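# Drill the red cross on a plank, then restore the drill

## Task

Using the cordless drill, make one hole at the centre of the red cross on the plank. Switch the drill on, keep the bit about perpendicular to the plank's surface and motionless on that single spot for several seconds, then withdraw it. The bit never sinks into the wood, and extra pressure achieves nothing. Avoid the running bit touching or almost touching the plank at any other place beyond a brief instant in total. Afterwards, set the drill standing upright again at its original spot. It must stay there on its own, because something the robot is still holding in place does not count. Finally open the hand and move it away.

## Robot and tools

Robot: a single arm with a six-joint chain ending in a five-fingered right hand. Calls and results refer to one control point, the hand point. It sits 0.05 m in front of the palm, where the index pad meets the thumb tip in a pinch. Its own axes are: +z along the straightened fingers (fingertips reach 0.06-0.07 m past it), +y out of the palm, and +x across the palm toward the little finger. A bracket on the little-finger side of the wrist pokes 0.03 m beyond the point along +y and 0.11 m across the palm, and it can strike objects. Rotating the hand, especially about x or y, shifts the point slightly.

Scene frame: the origin is on the table top below the arm base, +z is up, and +y is to the left when facing along +x. The state line reports end_effector_position (m), end_effector_quat_wxyz and velocities (m/s, rad/s) in this frame. At long reach the printed position may be a little off.

The row (14 numbers, each in [-1, 1]) is used by both execute_actions and move. In order they are: dx, dy, dz, rx, ry, rz, little, ring, middle, index, thumb_bend, thumb_turn, force_limit, speed. The first six are an offset, not a pose. They are expressed in the hand point's own axes and counted from the hand point pose in the latest result that showed it. If no such result exists yet, or for a second call within one reply, they count from where the robot is when the action begins. A value of 1.0 equals 0.6 m or 180 degrees. rx, ry, rz form one rotation vector. Every row in a list is counted from that same base pose, not from the row before it. All zeros therefore pulls the hand back to the base pose; it is not a pause. Each step, the commanded pose is clipped to 100 mm and 16 degrees from the measured pose, and position wins over orientation when both cannot be met.

Finger numbers are absolute targets. For little, ring, middle and index, +1 is straight and -1 is curled into the palm. For thumb_bend, +1 is straight and -1 fully bent. For thumb_turn, +1 places the thumb beside the palm and -1 in front of it, facing the fingers. A pinch is about index -0.22, thumb_bend -0.75, thumb_turn -0.57. force_limit maps linearly from about 0 N at -1 to 10 N at +1 (15 N for the two thumb motors); a closing motor stops at that load. speed maps from nearly zero at -1 to full at +1, and full speed covers a finger's whole range in 0.6 s. For a gentle grip, close with speed -0.9 or lower. A motor starts only when its target changes by 0.01 or more. It then runs until it arrives or hits the force limit, and locks. A whole-hand wrap with the thumb turned in front suits objects 0.035-0.08 m across, lying across the palm on the wrist side of the point. Turn the thumb before reaching the object.

execute_actions takes {"actions": [...]} with at most one entry. An empty list only reports the state. {"rows": [[...]], "steps": n} runs up to 15 rows, one per 1/30 s step, and repeats the last row if there are fewer rows than steps. {"steps": n} alone waits up to 300 steps, counted from the previous result. The optional "pictures" flag controls images. A rejected call moves nothing.

move drives the hand point in a straight line toward one row given as "target". Path length is 0.5-10 s; a longer path stops after 10 s, short of the target. "speed" is in m/s (0.002-0.5, default 0.25), and turning is capped at twice that in rad/s. The path ignores obstacles, and the real hand may lag, drift, or overshoot speed near full arm extension. The optional "stop_force" (13-80 N) ends the path once the wrist sensor feels that much extra resistance along the line to the target. The arm then backs up two steps and holds. Only with a very slow speed may the target lie well past the contact. It is not reliable on moves that rotate the hand, and it must be omitted when pulling away from a surface. The result adds a "move:" line with the ending: done, off_target, moving, held, fault, or contact (stopped by stop_force). It also reports distance from target and limits such as paced (pose clipped) or held (steps blocked by the clearance check).

wait takes "seconds" (0-10) and sends nothing new. zoom_image takes "camera" (cam_low 896x504 or cam_wrist 616x616, a fisheye) and "region" [x0, y0, x1, y1] in pixels from the top-left, at most 504x504. show_instructions displays the reference pages for the drill. finished_scene takes "scene" and closes it permanently.

Result lines: "pose unreachable" and HELD mean the clearance check altered or blocked commands. "Hand target" is where the controller is steering. hand_measured, hand_stopped_by (moving, target, force, stalled, fault) and hand_load_n each list the six motors in row order. A lost grip appears as loads near zero. Wrist force and torque are in the hand's axes and carry an offset (within about 5.5 N) and noise; each axis saturates near 100 N. Joint torques are raw drive outputs.

Hazards: the arm is stiff. Touching hard objects fast, or aiming even slightly beyond contact, can trigger a fault stop. A fault stop is caused by a joint load limit (shoulder 297, elbow 135, wrists 48.6 N m) or 150 N outside force, and freezes the arm for 10 s. Long holding heats motors, and at 85 °C the brakes engage. Never push or knock anything off the table, and avoid dropping, slipping or slamming the drill. Press gently while drilling, since force does not help.

Each tool is called after ">>>" by a JSON object that holds its "op" and its "data", one argument or row to a line.

## Session

>>> {"op": "execute_actions", "data": {
  "actions": []
}}

Scene clock: 0.00 s of 6300.00 s.
end_effector_position=(+0.4680, -0.4111, +0.3961) hand_measured=(+1.000, +1.000, +1.000, +1.000, +1.000, +1.000) hand_load_n=(+0.0, +0.0, +0.0, +0.0, +0.0, +0.0) hand_stopped_by=(target, target, target, target, target, target) hand_force_limit=0.00 hand_speed=-0.80 end_effector_quat_wxyz=(+0.282, +0.234, -0.603, +0.709) end_effector_velocity=(-0.000, -0.000, +0.000) end_effector_angular_velocity=(-0.000, -0.001, -0.000)
Joint positions: [-0.638 -1.609  2.222 -0.891  2.506 -4.117]
Joint velocities: [-0.    -0.001 -0.    -0.    -0.     0.   ]
Joint torques (N m, as the arm reports them, + toward a larger angle): no reading
Motor temperatures (°C, as the motors report them): [27 24 27 29 29 30]
Wrist force (N, on the end effector, along its own x y z axes, offset not removed): no reading
Wrist torque (N m, same axes, about the end effector's origin, offset not removed): no reading
Hand target: +0.468, -0.411, +0.396; +0.282, +0.234, -0.603, +0.709

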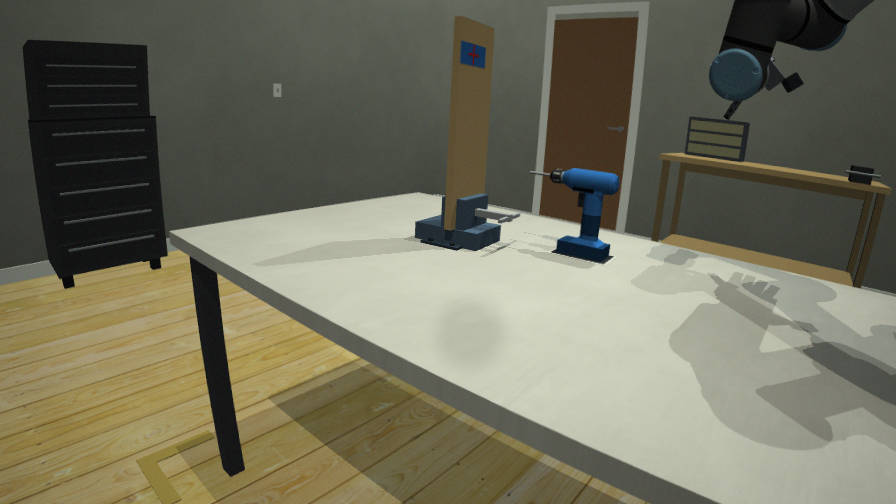

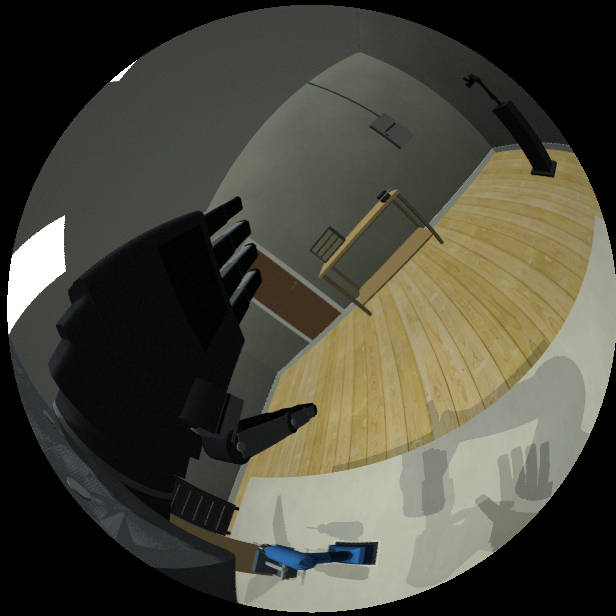

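>>> {"op": "zoom_image", "data": {
  "camera": "cam_low",
  "region": [400, 10, 660, 280]
}}

>>> {"op": "zoom_image", "data": {
  "camera": "cam_wrist",
  "region": [200, 480, 420, 610]
}}

Region (400, 10, 660, 280) of cam_low's 896x504 image, scaled by 1.867, with more detail than that image has; it fills the left 485 columns of this view, and the rest is white.

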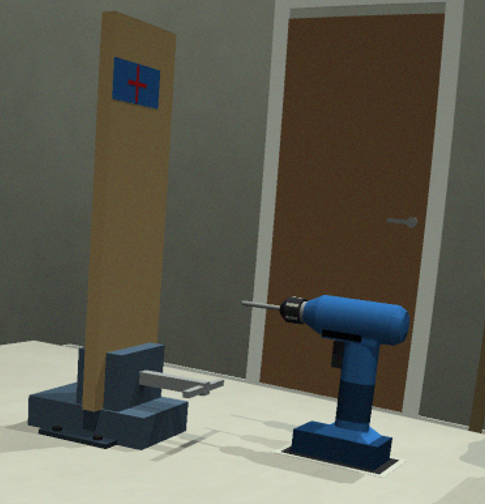

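Region (200, 480, 420, 610) of cam_wrist's 616x616 image, scaled by 2.291, with more detail than that image has; it fills the top 298 rows of this view, and the rest is white.

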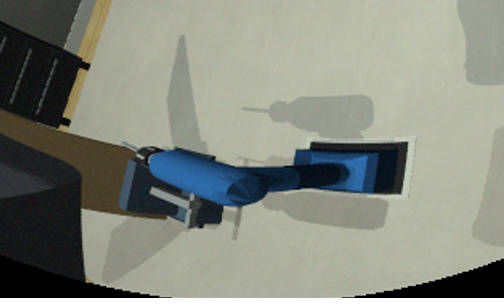

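>>> {"op": "move", "data": {
  "target": [-0.423, 0.0875, -0.484, -0.2947, -0.5488, 0.5848, 1, 1, 1, 1, 1, -1, 0, 0],
  "speed": 0.4
}}

>>> {"op": "zoom_image", "data": {
  "camera": "cam_wrist",
  "region": [200, 120, 420, 340]
}}

Scene clock: 26.63 s of 6300.00 s.
end_effector_position=(+0.6202, -0.1608, +0.1403) hand_measured=(+1.000, +1.000, +1.000, +1.000, +1.000, -1.000) hand_load_n=(+0.0, +0.0, +0.0, +0.0, +0.0, +0.0) hand_stopped_by=(target, target, target, target, target, target) hand_force_limit=0.00 hand_speed=0.00 end_effector_quat_wxyz=(+0.706, -0.000, +0.708, +0.001) end_effector_velocity=(+0.001, -0.001, -0.001) end_effector_angular_velocity=(+0.003, -0.015, -0.004)
Joint positions: [-1.005 -1.095  2.492 -1.392  0.579 -1.574]
Joint velocities: [ 0.002  0.013  0.004 -0.045  0.006  0.027]
Joint torques (N m, as the arm reports them, + toward a larger angle): [ 10.34 -32.15  -0.16  -3.39   4.98   1.3 ]
Motor temperatures (°C, as the motors report them): [27 24 27 29 29 30]
Wrist force (N, on the end effector, along its own x y z axes, offset not removed): [-0.5 -1.6 -1.6]
Wrist torque (N m, same axes, about the end effector's origin, offset not removed): [-0.22 0.10 0.02]
Hand target: +0.620, -0.161, +0.140; +0.707, +0.000, +0.707, +0.001
Off the commanded pose: 0.000 m, 0 deg.
move: done

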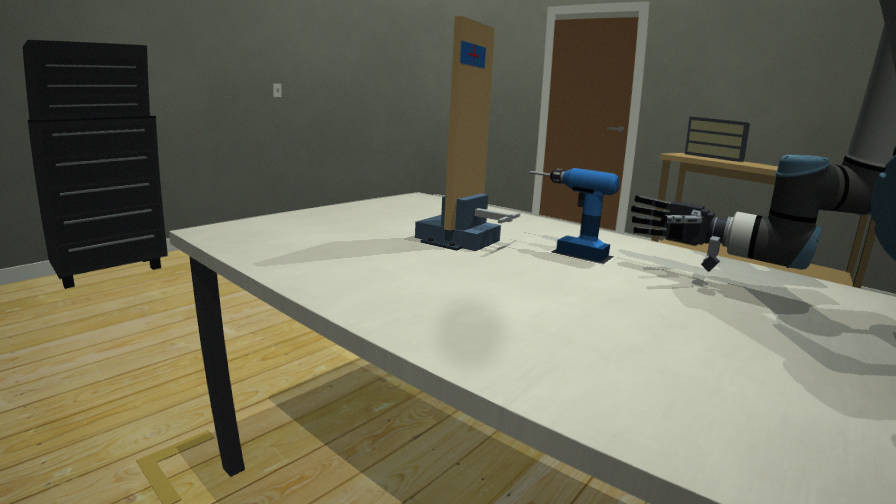

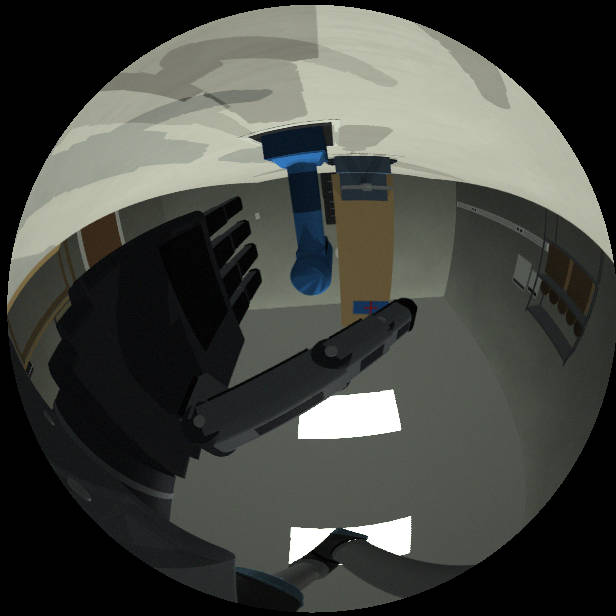

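Region (200, 120, 420, 340) of cam_wrist's 616x616 image, scaled by 2.291, with more detail than that image has.

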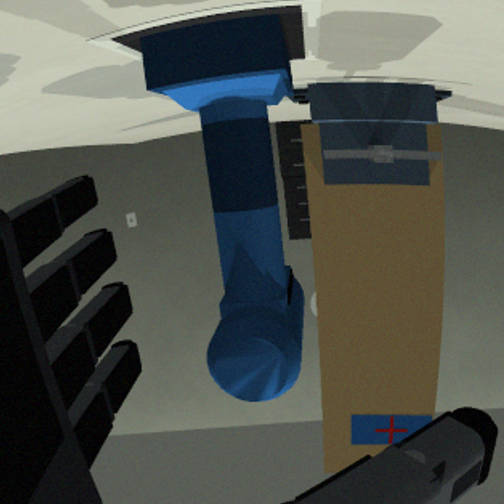

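>>> {"op": "move", "data": {
  "target": [0.0363, 0.02, 0.105, -0.0306, 0, 0, 1, 1, 1, 1, 1, -1, 0, 0],
  "speed": 0.1
}}

>>> {"op": "zoom_image", "data": {
  "camera": "cam_wrist",
  "region": [180, 120, 420, 360]
}}

>>> {"op": "zoom_image", "data": {
  "camera": "cam_low",
  "region": [520, 150, 720, 290]
}}

Scene clock: 39.60 s of 6300.00 s.
end_effector_position=(+0.6828, -0.1488, +0.1185) hand_measured=(+1.000, +1.000, +1.000, +1.000, +1.000, -1.000) hand_load_n=(+0.0, +0.0, +0.0, +0.0, +0.0, +0.0) hand_stopped_by=(target, target, target, target, target, target) hand_force_limit=0.00 hand_speed=0.00 end_effector_quat_wxyz=(+0.705, -0.034, +0.707, +0.034) end_effector_velocity=(+0.003, -0.000, -0.000) end_effector_angular_velocity=(-0.001, -0.001, +0.003)
Joint positions: [-0.889 -1.006  2.359 -1.347  0.599 -1.573]
Joint velocities: [ 0.004  0.002 -0.006  0.003  0.001 -0.   ]
Joint torques (N m, as the arm reports them, + toward a larger angle): [  9.73 -43.54 -14.91   1.06   3.81  -2.11]
Motor temperatures (°C, as the motors report them): [27 24 27 29 29 30]
Wrist force (N, on the end effector, along its own x y z axes, offset not removed): [-0.5 0.2 -0.5]
Wrist torque (N m, same axes, about the end effector's origin, offset not removed): [0.20 -0.11 0.19]
Hand target: +0.683, -0.149, +0.118; +0.705, -0.034, +0.707, +0.035
Off the commanded pose: 0.000 m, 0 deg.
move: done

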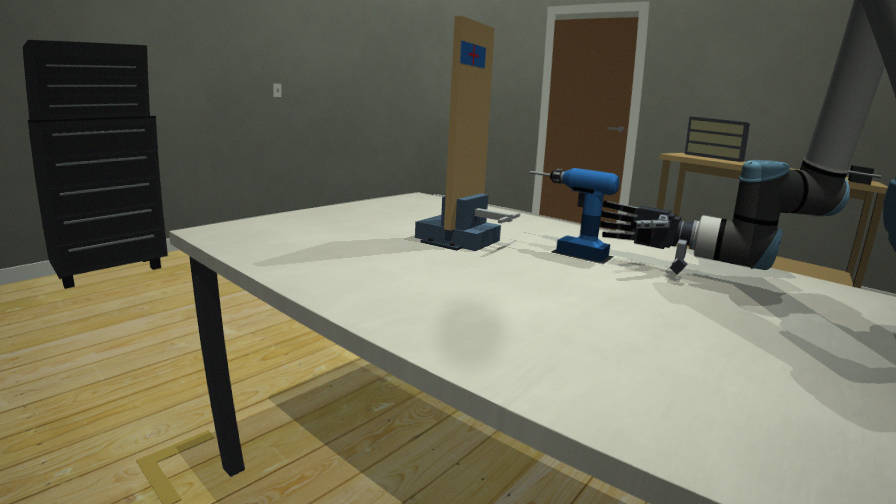

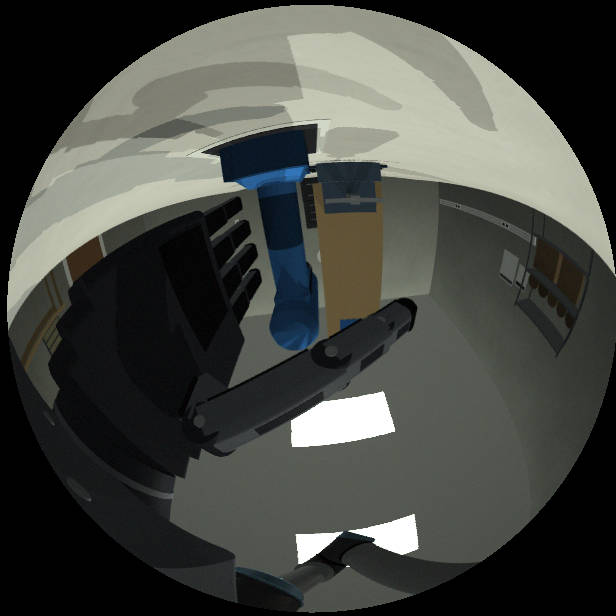

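Region (180, 120, 420, 360) of cam_wrist's 616x616 image, scaled by 2.100, with more detail than that image has.

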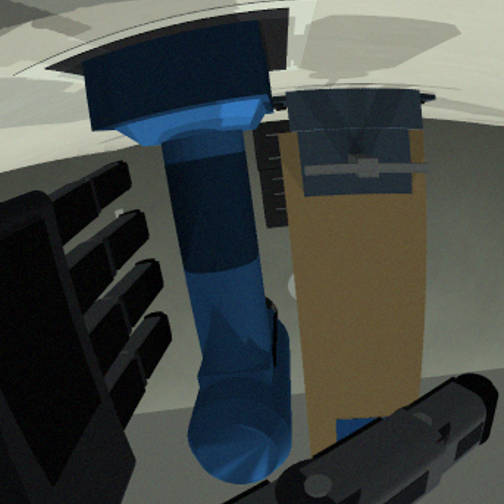

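Region (520, 150, 720, 290) of cam_low's 896x504 image, scaled by 2.520, with more detail than that image has; it fills the top 353 rows of this view, and the rest is white.

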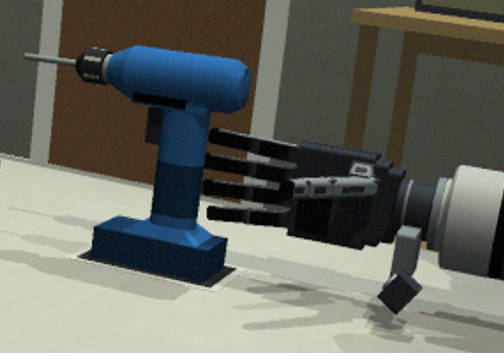

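>>> {"op": "move", "data": {
  "target": [0, -0.003, 0.195, 0, 0, 0, 1, 1, 1, 1, 1, -1, 0, 0],
  "speed": 0.07
}}

>>> {"op": "zoom_image", "data": {
  "camera": "cam_low",
  "region": [520, 150, 720, 290]
}}

Scene clock: 45.83 s of 6300.00 s.
end_effector_position=(+0.7991, -0.1392, +0.1183) hand_measured=(+1.000, +1.000, +1.000, +1.000, +1.000, -1.000) hand_load_n=(+0.0, +0.0, +0.0, +0.0, +0.0, +0.0) hand_stopped_by=(target, target, target, target, target, target) hand_force_limit=0.00 hand_speed=0.00 end_effector_quat_wxyz=(+0.705, -0.034, +0.707, +0.034) end_effector_velocity=(+0.002, -0.000, -0.001) end_effector_angular_velocity=(+0.001, +0.002, -0.001)
Joint positions: [-0.712 -0.942  2.16  -1.213  0.776 -1.572]
Joint velocities: [ 0.003  0.003 -0.005  0.004  0.003 -0.   ]
Joint torques (N m, as the arm reports them, + toward a larger angle): [  9.21 -55.41 -22.13   1.05   4.17  -2.19]
Motor temperatures (°C, as the motors report them): [27 24 27 29 29 30]
Wrist force (N, on the end effector, along its own x y z axes, offset not removed): [-2.2 -1.0 -3.0]
Wrist torque (N m, same axes, about the end effector's origin, offset not removed): [0.05 0.30 -0.28]
Hand target: +0.799, -0.139, +0.118; +0.705, -0.034, +0.707, +0.034
Off the commanded pose: 0.000 m, 0 deg.
move: done

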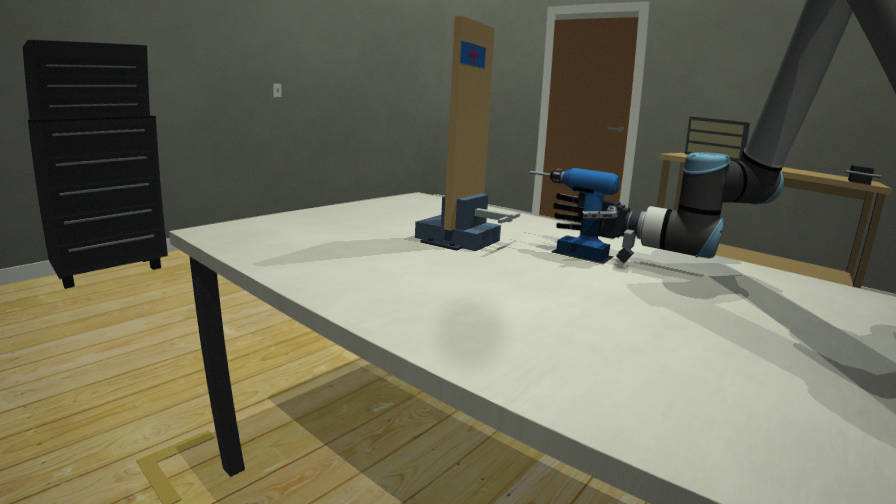

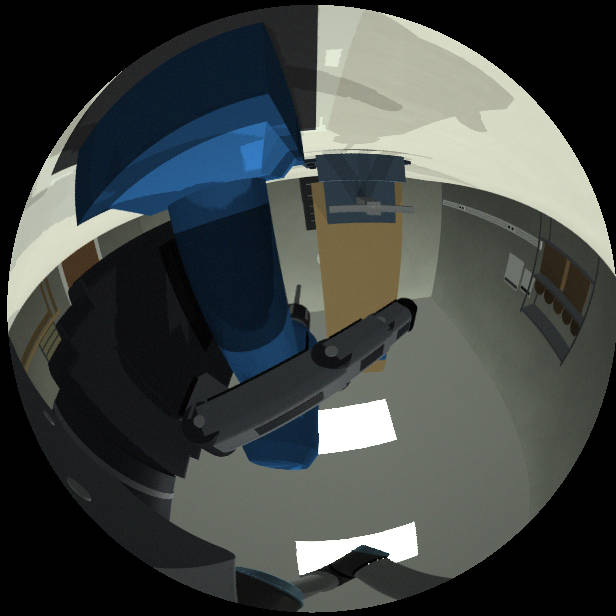

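Region (520, 150, 720, 290) of cam_low's 896x504 image, scaled by 2.520, with more detail than that image has; it fills the top 353 rows of this view, and the rest is white.

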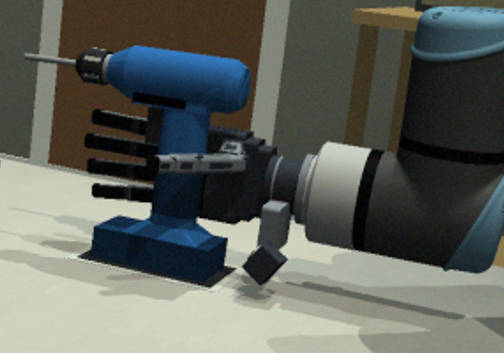

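>>> {"op": "move", "data": {
  "target": [0, 0.003, 0.007, 0, 0, 0, -0.84, -0.84, -0.84, -0.55, 0.7, -1, 0.6, -0.3],
  "speed": 0.01
}}

>>> {"op": "move", "data": {
  "target": [0, 0, 0, 0, 0, 0, -0.84, -0.84, -0.84, -0.55, -0.9, -1, 0.8, -0.6]
}}

>>> {"op": "move", "data": {
  "target": [0, 0, 0, 0, 0, 0, -1, -1, -1, -0.55, -0.95, -1, 1.0, -0.7]
}}

>>> {"op": "zoom_image", "data": {
  "camera": "cam_low",
  "region": [520, 150, 720, 290]
}}

Scene clock: 52.13 s of 6300.00 s.
end_effector_position=(+0.8031, -0.1370, +0.1183) hand_measured=(-0.840, -0.838, -0.838, -0.550, +0.700, -1.000) hand_load_n=(+3.0, +6.5, +5.5, +0.0, +0.0, +0.0) hand_stopped_by=(target, target, target, target, target, target) hand_force_limit=0.60 hand_speed=-0.30 end_effector_quat_wxyz=(+0.705, -0.034, +0.707, +0.034) end_effector_velocity=(+0.001, -0.000, -0.000) end_effector_angular_velocity=(-0.001, -0.001, +0.000)
Joint positions: [-0.704 -0.94   2.154 -1.209  0.783 -1.572]
Joint velocities: [ 0.     0.001 -0.002 -0.    -0.    -0.   ]
Joint torques (N m, as the arm reports them, + toward a larger angle): [  5.39 -56.25 -18.44   0.76   3.82   0.89]
Motor temperatures (°C, as the motors report them): [27 24 27 29 29 30]
Wrist force (N, on the end effector, along its own x y z axes, offset not removed): [-3.2 -3.0 -1.0]
Wrist torque (N m, same axes, about the end effector's origin, offset not removed): [-0.34 0.27 -0.11]
Hand target: +0.803, -0.137, +0.118; +0.705, -0.034, +0.707, +0.034
Off the commanded pose: 0.000 m, 0 deg.
move: done

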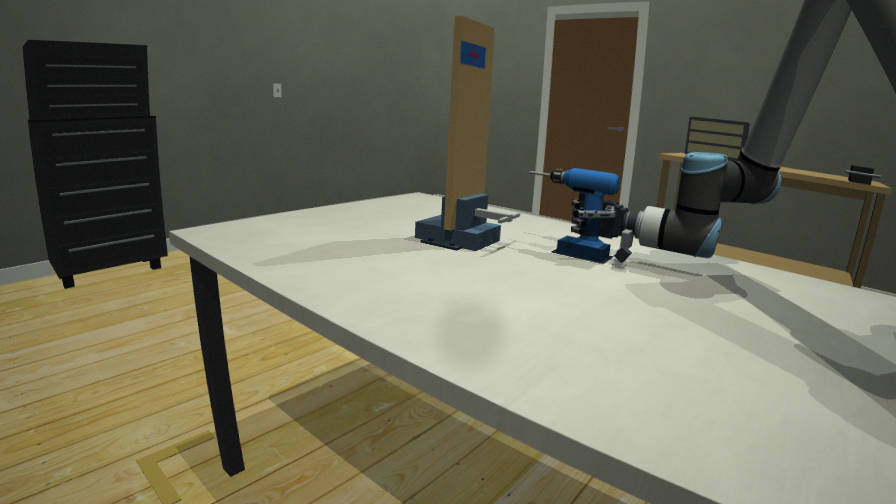

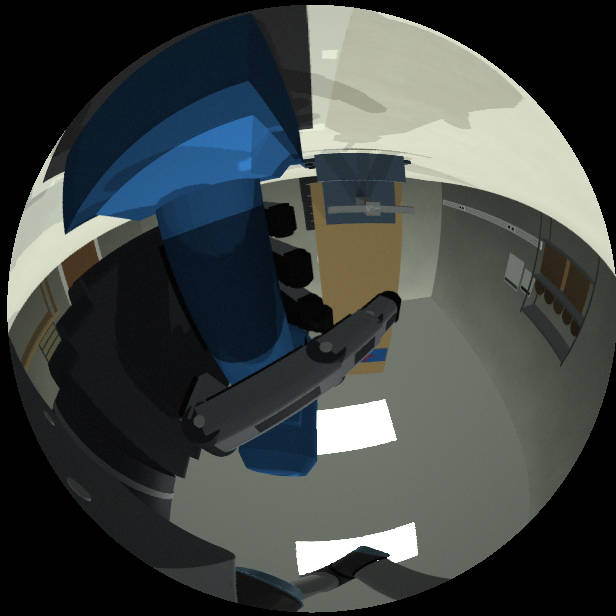

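Scene clock: 54.03 s of 6300.00 s.
end_effector_position=(+0.8031, -0.1370, +0.1183) hand_measured=(-0.840, -0.838, -0.838, -0.550, +0.048, -1.000) hand_load_n=(+3.0, +6.5, +5.5, +0.0, +13.0, +2.5) hand_stopped_by=(target, target, target, target, force, target) hand_force_limit=0.80 hand_speed=-0.60 end_effector_quat_wxyz=(+0.705, -0.034, +0.707, +0.034) end_effector_velocity=(-0.000, +0.002, -0.001) end_effector_angular_velocity=(+0.001, +0.001, +0.002)
Joint positions: [-0.704 -0.94   2.154 -1.209  0.783 -1.572]
Joint velocities: [ 0.002  0.     0.001 -0.    -0.     0.   ]
Joint torques (N m, as the arm reports them, + toward a larger angle): [  5.12 -55.01 -18.6    0.69   3.4    1.  ]
Motor temperatures (°C, as the motors report them): [27 24 27 29 29 30]
Wrist force (N, on the end effector, along its own x y z axes, offset not removed): [-2.6 -2.1 1.8]
Wrist torque (N m, same axes, about the end effector's origin, offset not removed): [-0.53 0.04 -0.05]
Hand target: +0.803, -0.137, +0.118; +0.705, -0.034, +0.707, +0.034
Off the commanded pose: 0.000 m, 0 deg.
move: done

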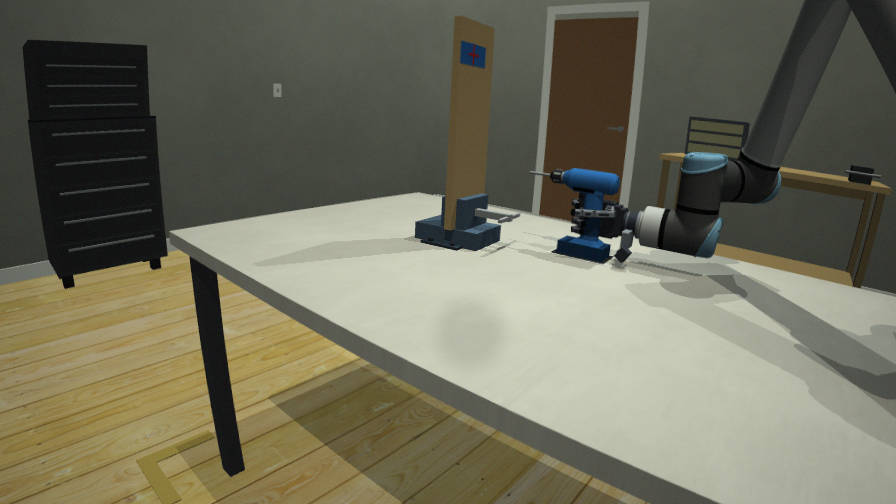

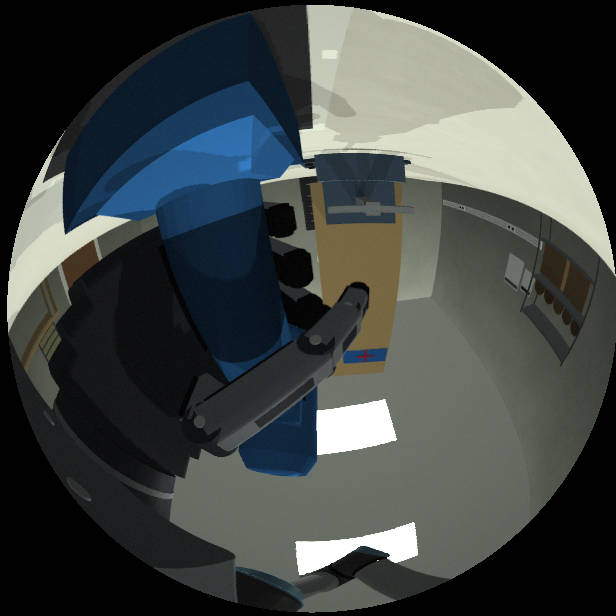

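Scene clock: 54.53 s of 6300.00 s.
end_effector_position=(+0.8031, -0.1370, +0.1183) hand_measured=(-0.860, -0.848, -0.848, -0.550, +0.032, -1.000) hand_load_n=(+11.0, +11.0, +10.5, +0.0, +14.5, +2.5) hand_stopped_by=(force, force, force, target, force, target) hand_force_limit=1.00 hand_speed=-0.70 end_effector_quat_wxyz=(+0.705, -0.034, +0.707, +0.034) end_effector_velocity=(+0.000, +0.001, +0.001) end_effector_angular_velocity=(-0.001, -0.001, +0.001)
Joint positions: [-0.704 -0.94   2.154 -1.209  0.783 -1.572]
Joint velocities: [ 0.001 -0.001 -0.     0.    -0.    -0.   ]
Joint torques (N m, as the arm reports them, + toward a larger angle): [  5.09 -55.66 -18.33   0.81   3.44   0.97]
Motor temperatures (°C, as the motors report them): [27 24 27 29 29 30]
Wrist force (N, on the end effector, along its own x y z axes, offset not removed): [-0.4 -4.5 3.9]
Wrist torque (N m, same axes, about the end effector's origin, offset not removed): [-0.85 -0.68 -0.02]
Hand target: +0.803, -0.137, +0.118; +0.705, -0.034, +0.707, +0.034
Off the commanded pose: 0.000 m, 0 deg.
move: done

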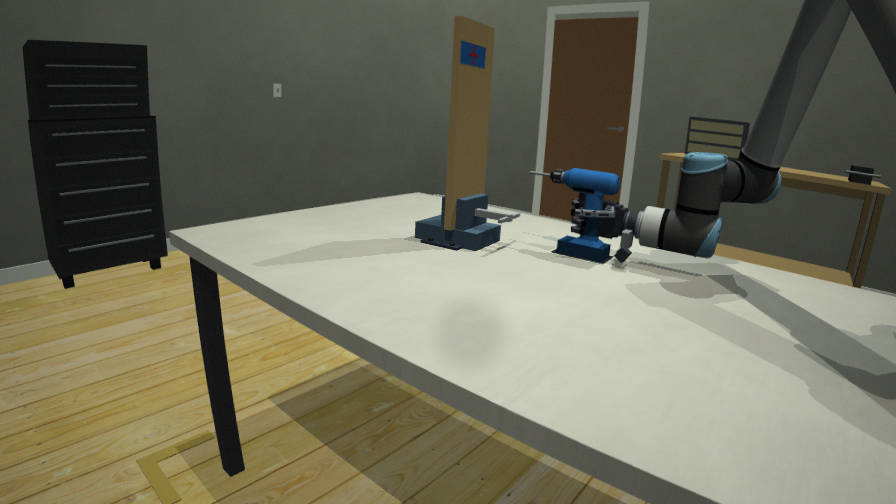

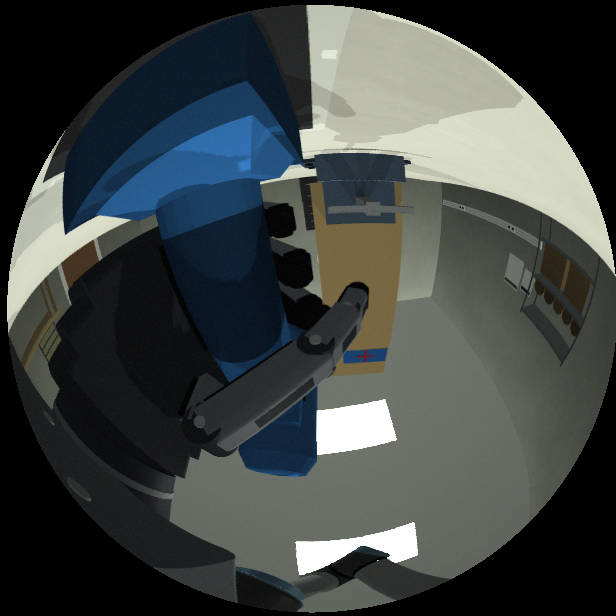

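Region (520, 150, 720, 290) of cam_low's 896x504 image, scaled by 2.520, with more detail than that image has; it fills the top 353 rows of this view, and the rest is white.

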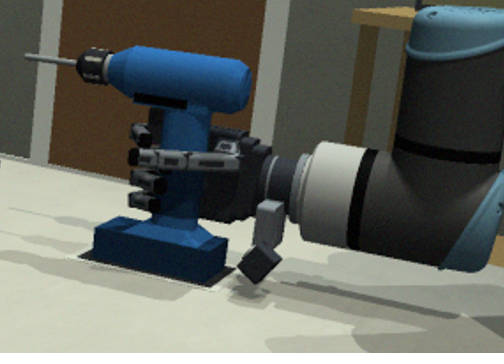

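>>> {"op": "move", "data": {
  "target": [0, 0, 0, 0, 0, 0, -1, -1, -1, -0.9, -0.95, -1, 0.8, -0.8]
}}

>>> {"op": "zoom_image", "data": {
  "camera": "cam_wrist",
  "region": [230, 140, 450, 390]
}}

Scene clock: 58.60 s of 6300.00 s.
end_effector_position=(+0.8031, -0.1370, +0.1183) hand_measured=(-0.860, -0.848, -0.848, -0.874, +0.032, -1.000) hand_load_n=(+1.0, +0.0, +7.0, +11.0, +14.5, +2.5) hand_stopped_by=(force, force, force, force, force, target) hand_force_limit=0.80 hand_speed=-0.80 end_effector_quat_wxyz=(+0.705, -0.034, +0.707, +0.034) end_effector_velocity=(-0.001, +0.001, +0.000) end_effector_angular_velocity=(+0.001, +0.001, +0.001)
Joint positions: [-0.704 -0.94   2.154 -1.209  0.783 -1.572]
Joint velocities: [ 0.001 -0.001  0.002  0.     0.     0.   ]
Joint torques (N m, as the arm reports them, + toward a larger angle): [  6.16 -57.44 -18.07   0.49   3.37   1.11]
Motor temperatures (°C, as the motors report them): [27 24 27 29 29 30]
Wrist force (N, on the end effector, along its own x y z axes, offset not removed): [0.2 -2.5 3.8]
Wrist torque (N m, same axes, about the end effector's origin, offset not removed): [-0.55 -0.36 -0.26]
Hand target: +0.803, -0.137, +0.118; +0.705, -0.034, +0.707, +0.034
Off the commanded pose: 0.000 m, 0 deg.
move: done

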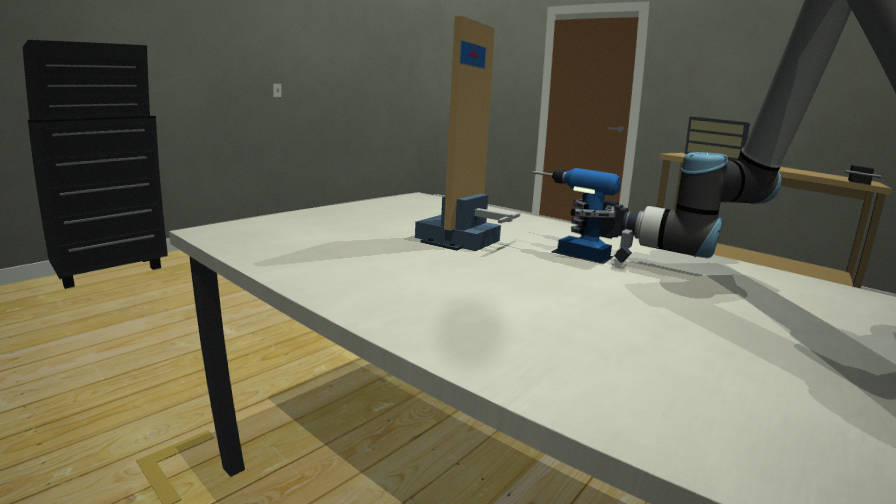

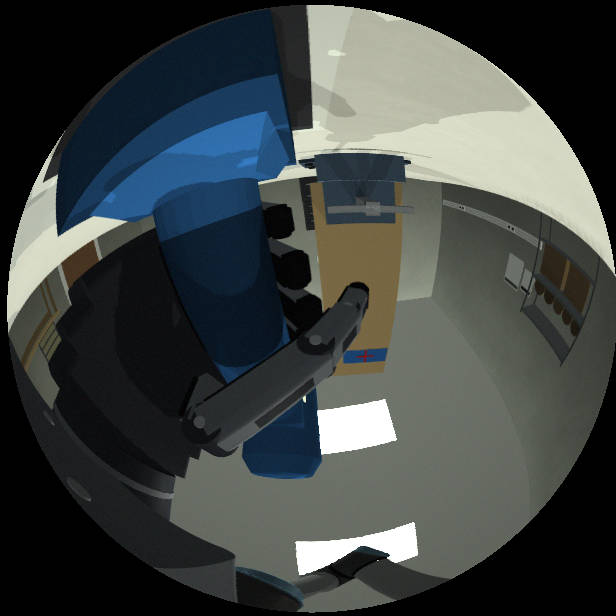

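Region (230, 140, 450, 390) of cam_wrist's 616x616 image, scaled by 2.016, with more detail than that image has; it fills the left 444 columns of this view, and the rest is white.

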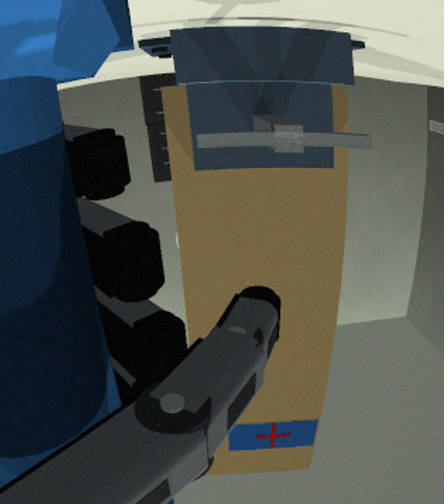

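>>> {"op": "move", "data": {
  "target": [0, 0, 0, 0, 0, 0, -0.98, -0.98, -0.98, -0.9, -0.95, -1, 1.0, -0.7]
}}

>>> {"op": "move", "data": {
  "target": [0, 0, 0, 0, 0, 0, -0.98, -0.98, -0.98, -0.6, -0.98, -1, 1.0, -0.6]
}}

>>> {"op": "zoom_image", "data": {
  "camera": "cam_low",
  "region": [520, 150, 720, 290]
}}

Scene clock: 62.03 s of 6300.00 s.
end_effector_position=(+0.8031, -0.1370, +0.1183) hand_measured=(-0.888, -0.876, -0.856, -0.874, +0.032, -1.000) hand_load_n=(+11.0, +10.5, +10.5, +10.0, +14.5, +2.0) hand_stopped_by=(force, force, force, force, force, target) hand_force_limit=1.00 hand_speed=-0.70 end_effector_quat_wxyz=(+0.705, -0.034, +0.707, +0.034) end_effector_velocity=(-0.000, +0.000, +0.001) end_effector_angular_velocity=(-0.000, -0.000, +0.000)
Joint positions: [-0.704 -0.94   2.154 -1.209  0.783 -1.572]
Joint velocities: [ 0.    -0.002  0.001 -0.    -0.    -0.   ]
Joint torques (N m, as the arm reports them, + toward a larger angle): [  5.83 -57.43 -18.98   0.33   3.27   1.  ]
Motor temperatures (°C, as the motors report them): [27 24 27 29 29 30]
Wrist force (N, on the end effector, along its own x y z axes, offset not removed): [1.3 -6.9 3.9]
Wrist torque (N m, same axes, about the end effector's origin, offset not removed): [-1.19 -0.96 -0.39]
Hand target: +0.803, -0.137, +0.118; +0.705, -0.034, +0.707, +0.034
Off the commanded pose: 0.000 m, 0 deg.
move: done

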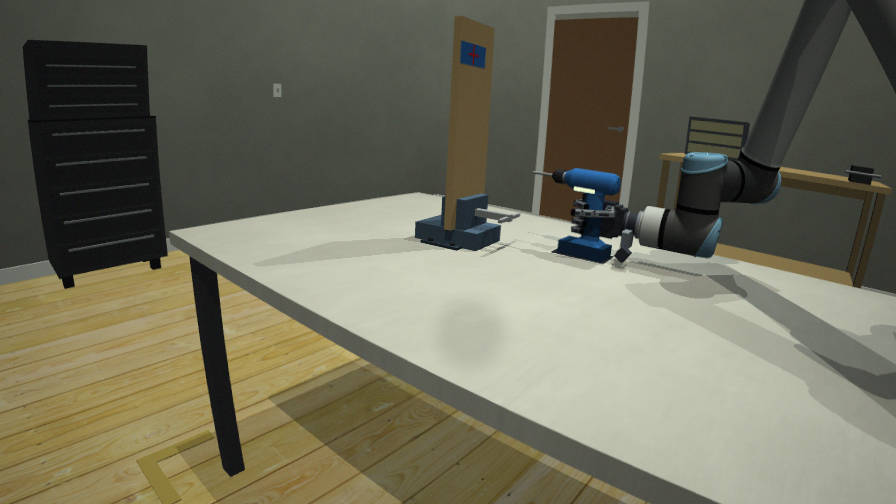

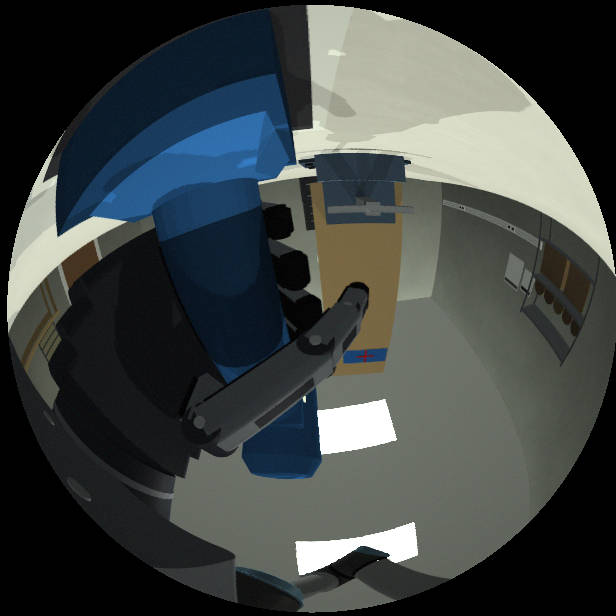

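Scene clock: 62.73 s of 6300.00 s.
end_effector_position=(+0.8031, -0.1370, +0.1183) hand_measured=(-0.888, -0.876, -0.856, -0.600, +0.022, -1.000) hand_load_n=(+11.0, +10.5, +10.5, +0.0, +15.5, +2.5) hand_stopped_by=(force, force, force, target, force, target) hand_force_limit=1.00 hand_speed=-0.60 end_effector_quat_wxyz=(+0.705, -0.034, +0.707, +0.034) end_effector_velocity=(+0.000, -0.000, -0.001) end_effector_angular_velocity=(+0.000, +0.000, +0.000)
Joint positions: [-0.704 -0.94   2.154 -1.209  0.783 -1.572]
Joint velocities: [-0.     0.001 -0.    -0.    -0.    -0.   ]
Joint torques (N m, as the arm reports them, + toward a larger angle): [  5.26 -59.44 -18.31   0.46   3.11   1.11]
Motor temperatures (°C, as the motors report them): [27 24 27 29 29 30]
Wrist force (N, on the end effector, along its own x y z axes, offset not removed): [-5.3 -0.4 3.2]
Wrist torque (N m, same axes, about the end effector's origin, offset not removed): [-0.13 -0.28 -0.06]
Hand target: +0.803, -0.137, +0.118; +0.705, -0.034, +0.707, +0.034
Off the commanded pose: 0.000 m, 0 deg.
move: done

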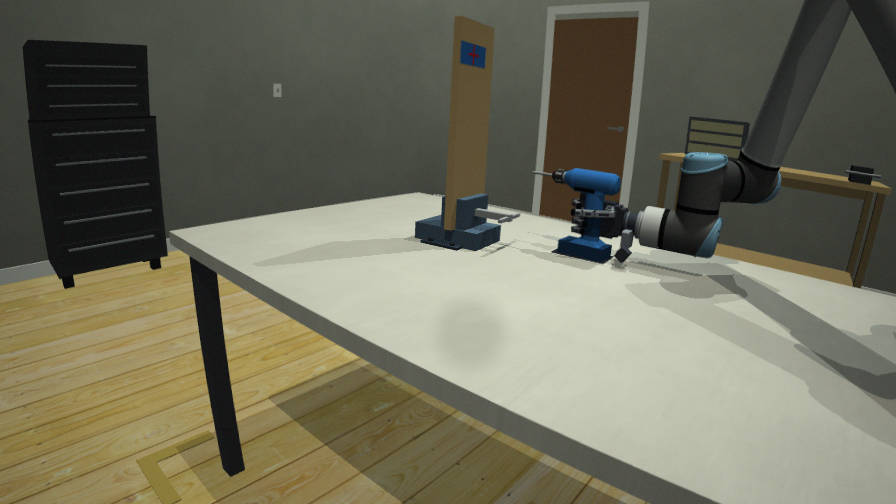

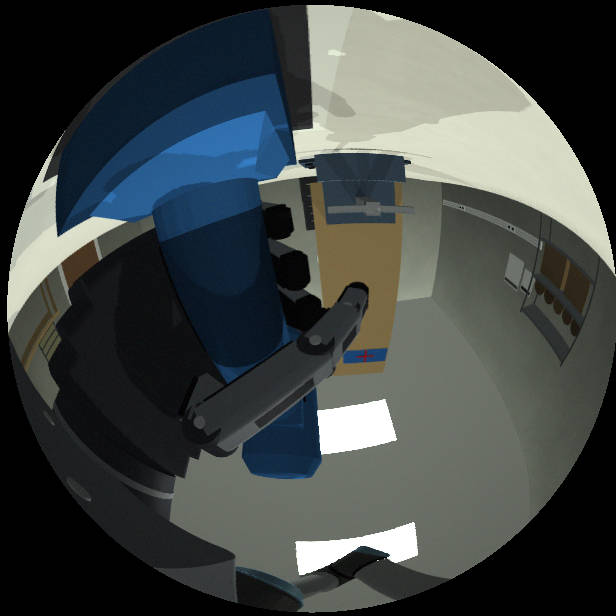

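Region (520, 150, 720, 290) of cam_low's 896x504 image, scaled by 2.520, with more detail than that image has; it fills the top 353 rows of this view, and the rest is white.

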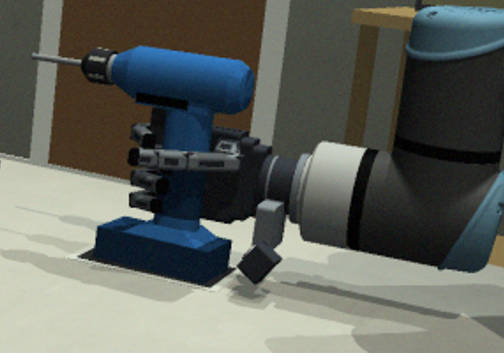

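>>> {"op": "move", "data": {
  "target": [-0.438, 0.193, 0.092, -0.044, 0, 0, -0.98, -0.98, -0.98, -0.6, -0.98, -1, 0.2, -0.6],
  "speed": 0.15
}}

>>> {"op": "zoom_image", "data": {
  "camera": "cam_low",
  "region": [440, 5, 620, 150]
}}

>>> {"op": "zoom_image", "data": {
  "camera": "cam_wrist",
  "region": [230, 190, 400, 360]
}}

Scene clock: 78.83 s of 6300.00 s.
end_effector_position=(+0.8471, -0.0161, +0.3805) hand_measured=(-0.888, -0.876, -0.856, -0.600, +0.022, -1.000) hand_load_n=(+7.5, +9.0, +11.0, +0.0, +14.5, +3.5) hand_stopped_by=(force, force, force, target, force, target) hand_force_limit=0.20 hand_speed=-0.60 end_effector_quat_wxyz=(+0.701, -0.083, +0.703, +0.083) end_effector_velocity=(+0.001, +0.001, +0.001) end_effector_angular_velocity=(+0.000, +0.001, +0.001)
Joint positions: [-0.524 -1.312  2.017 -0.701  0.825 -1.571]
Joint velocities: [ 0.001 -0.001 -0.003  0.005  0.    -0.001]
Joint torques (N m, as the arm reports them, + toward a larger angle): [  8.57 -87.6  -45.58  -0.77   4.16  -1.81]
Motor temperatures (°C, as the motors report them): [27 24 27 29 29 30]
Wrist force (N, on the end effector, along its own x y z axes, offset not removed): [12.5 -3.6 -4.2]
Wrist torque (N m, same axes, about the end effector's origin, offset not removed): [-0.51 -0.33 0.37]
Hand target: +0.847, -0.016, +0.381; +0.701, -0.083, +0.703, +0.083
Off the commanded pose: 0.001 m, 0 deg.
move: done

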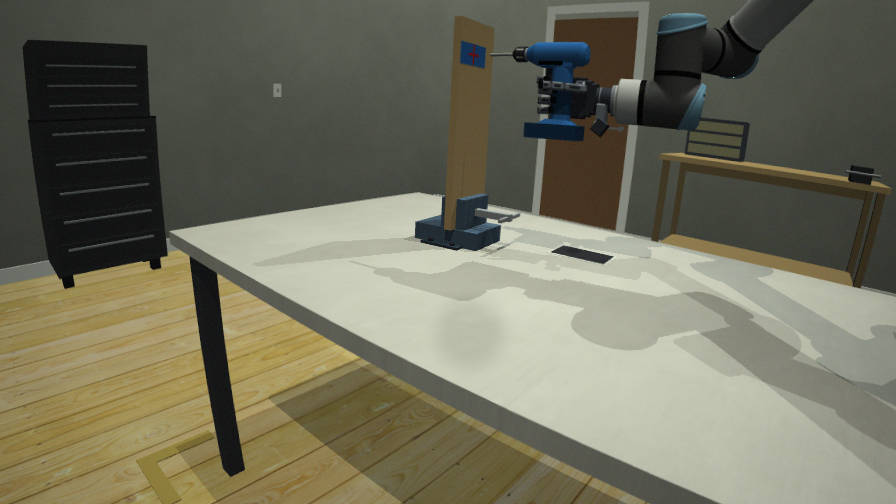

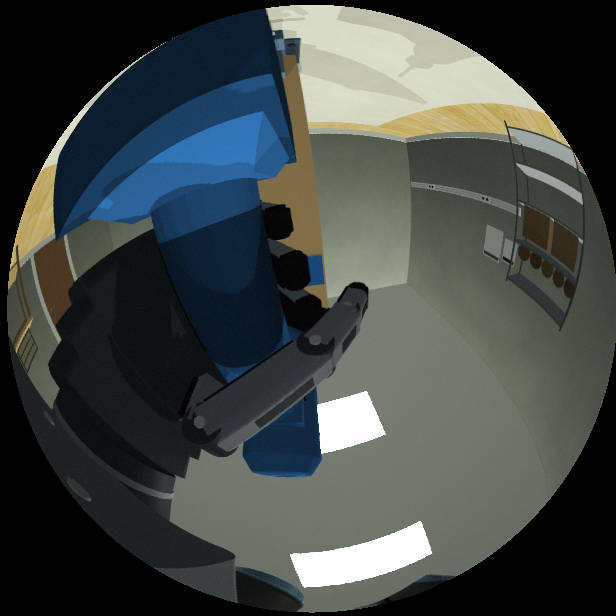

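Region (440, 5, 620, 150) of cam_low's 896x504 image, scaled by 2.800, with more detail than that image has; it fills the top 406 rows of this view, and the rest is white.

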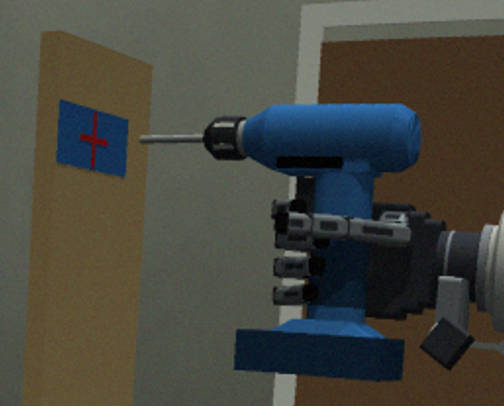

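Region (230, 190, 400, 360) of cam_wrist's 616x616 image, scaled by 2.965, with more detail than that image has.

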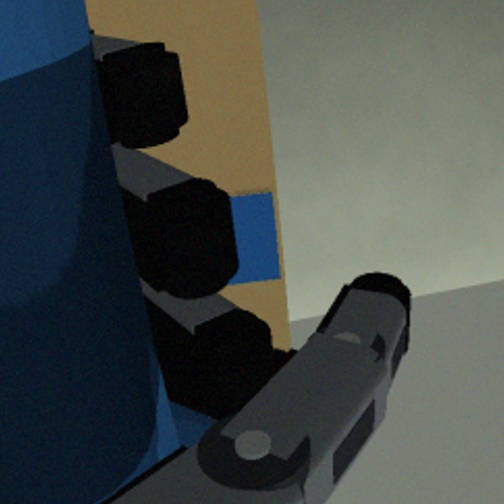

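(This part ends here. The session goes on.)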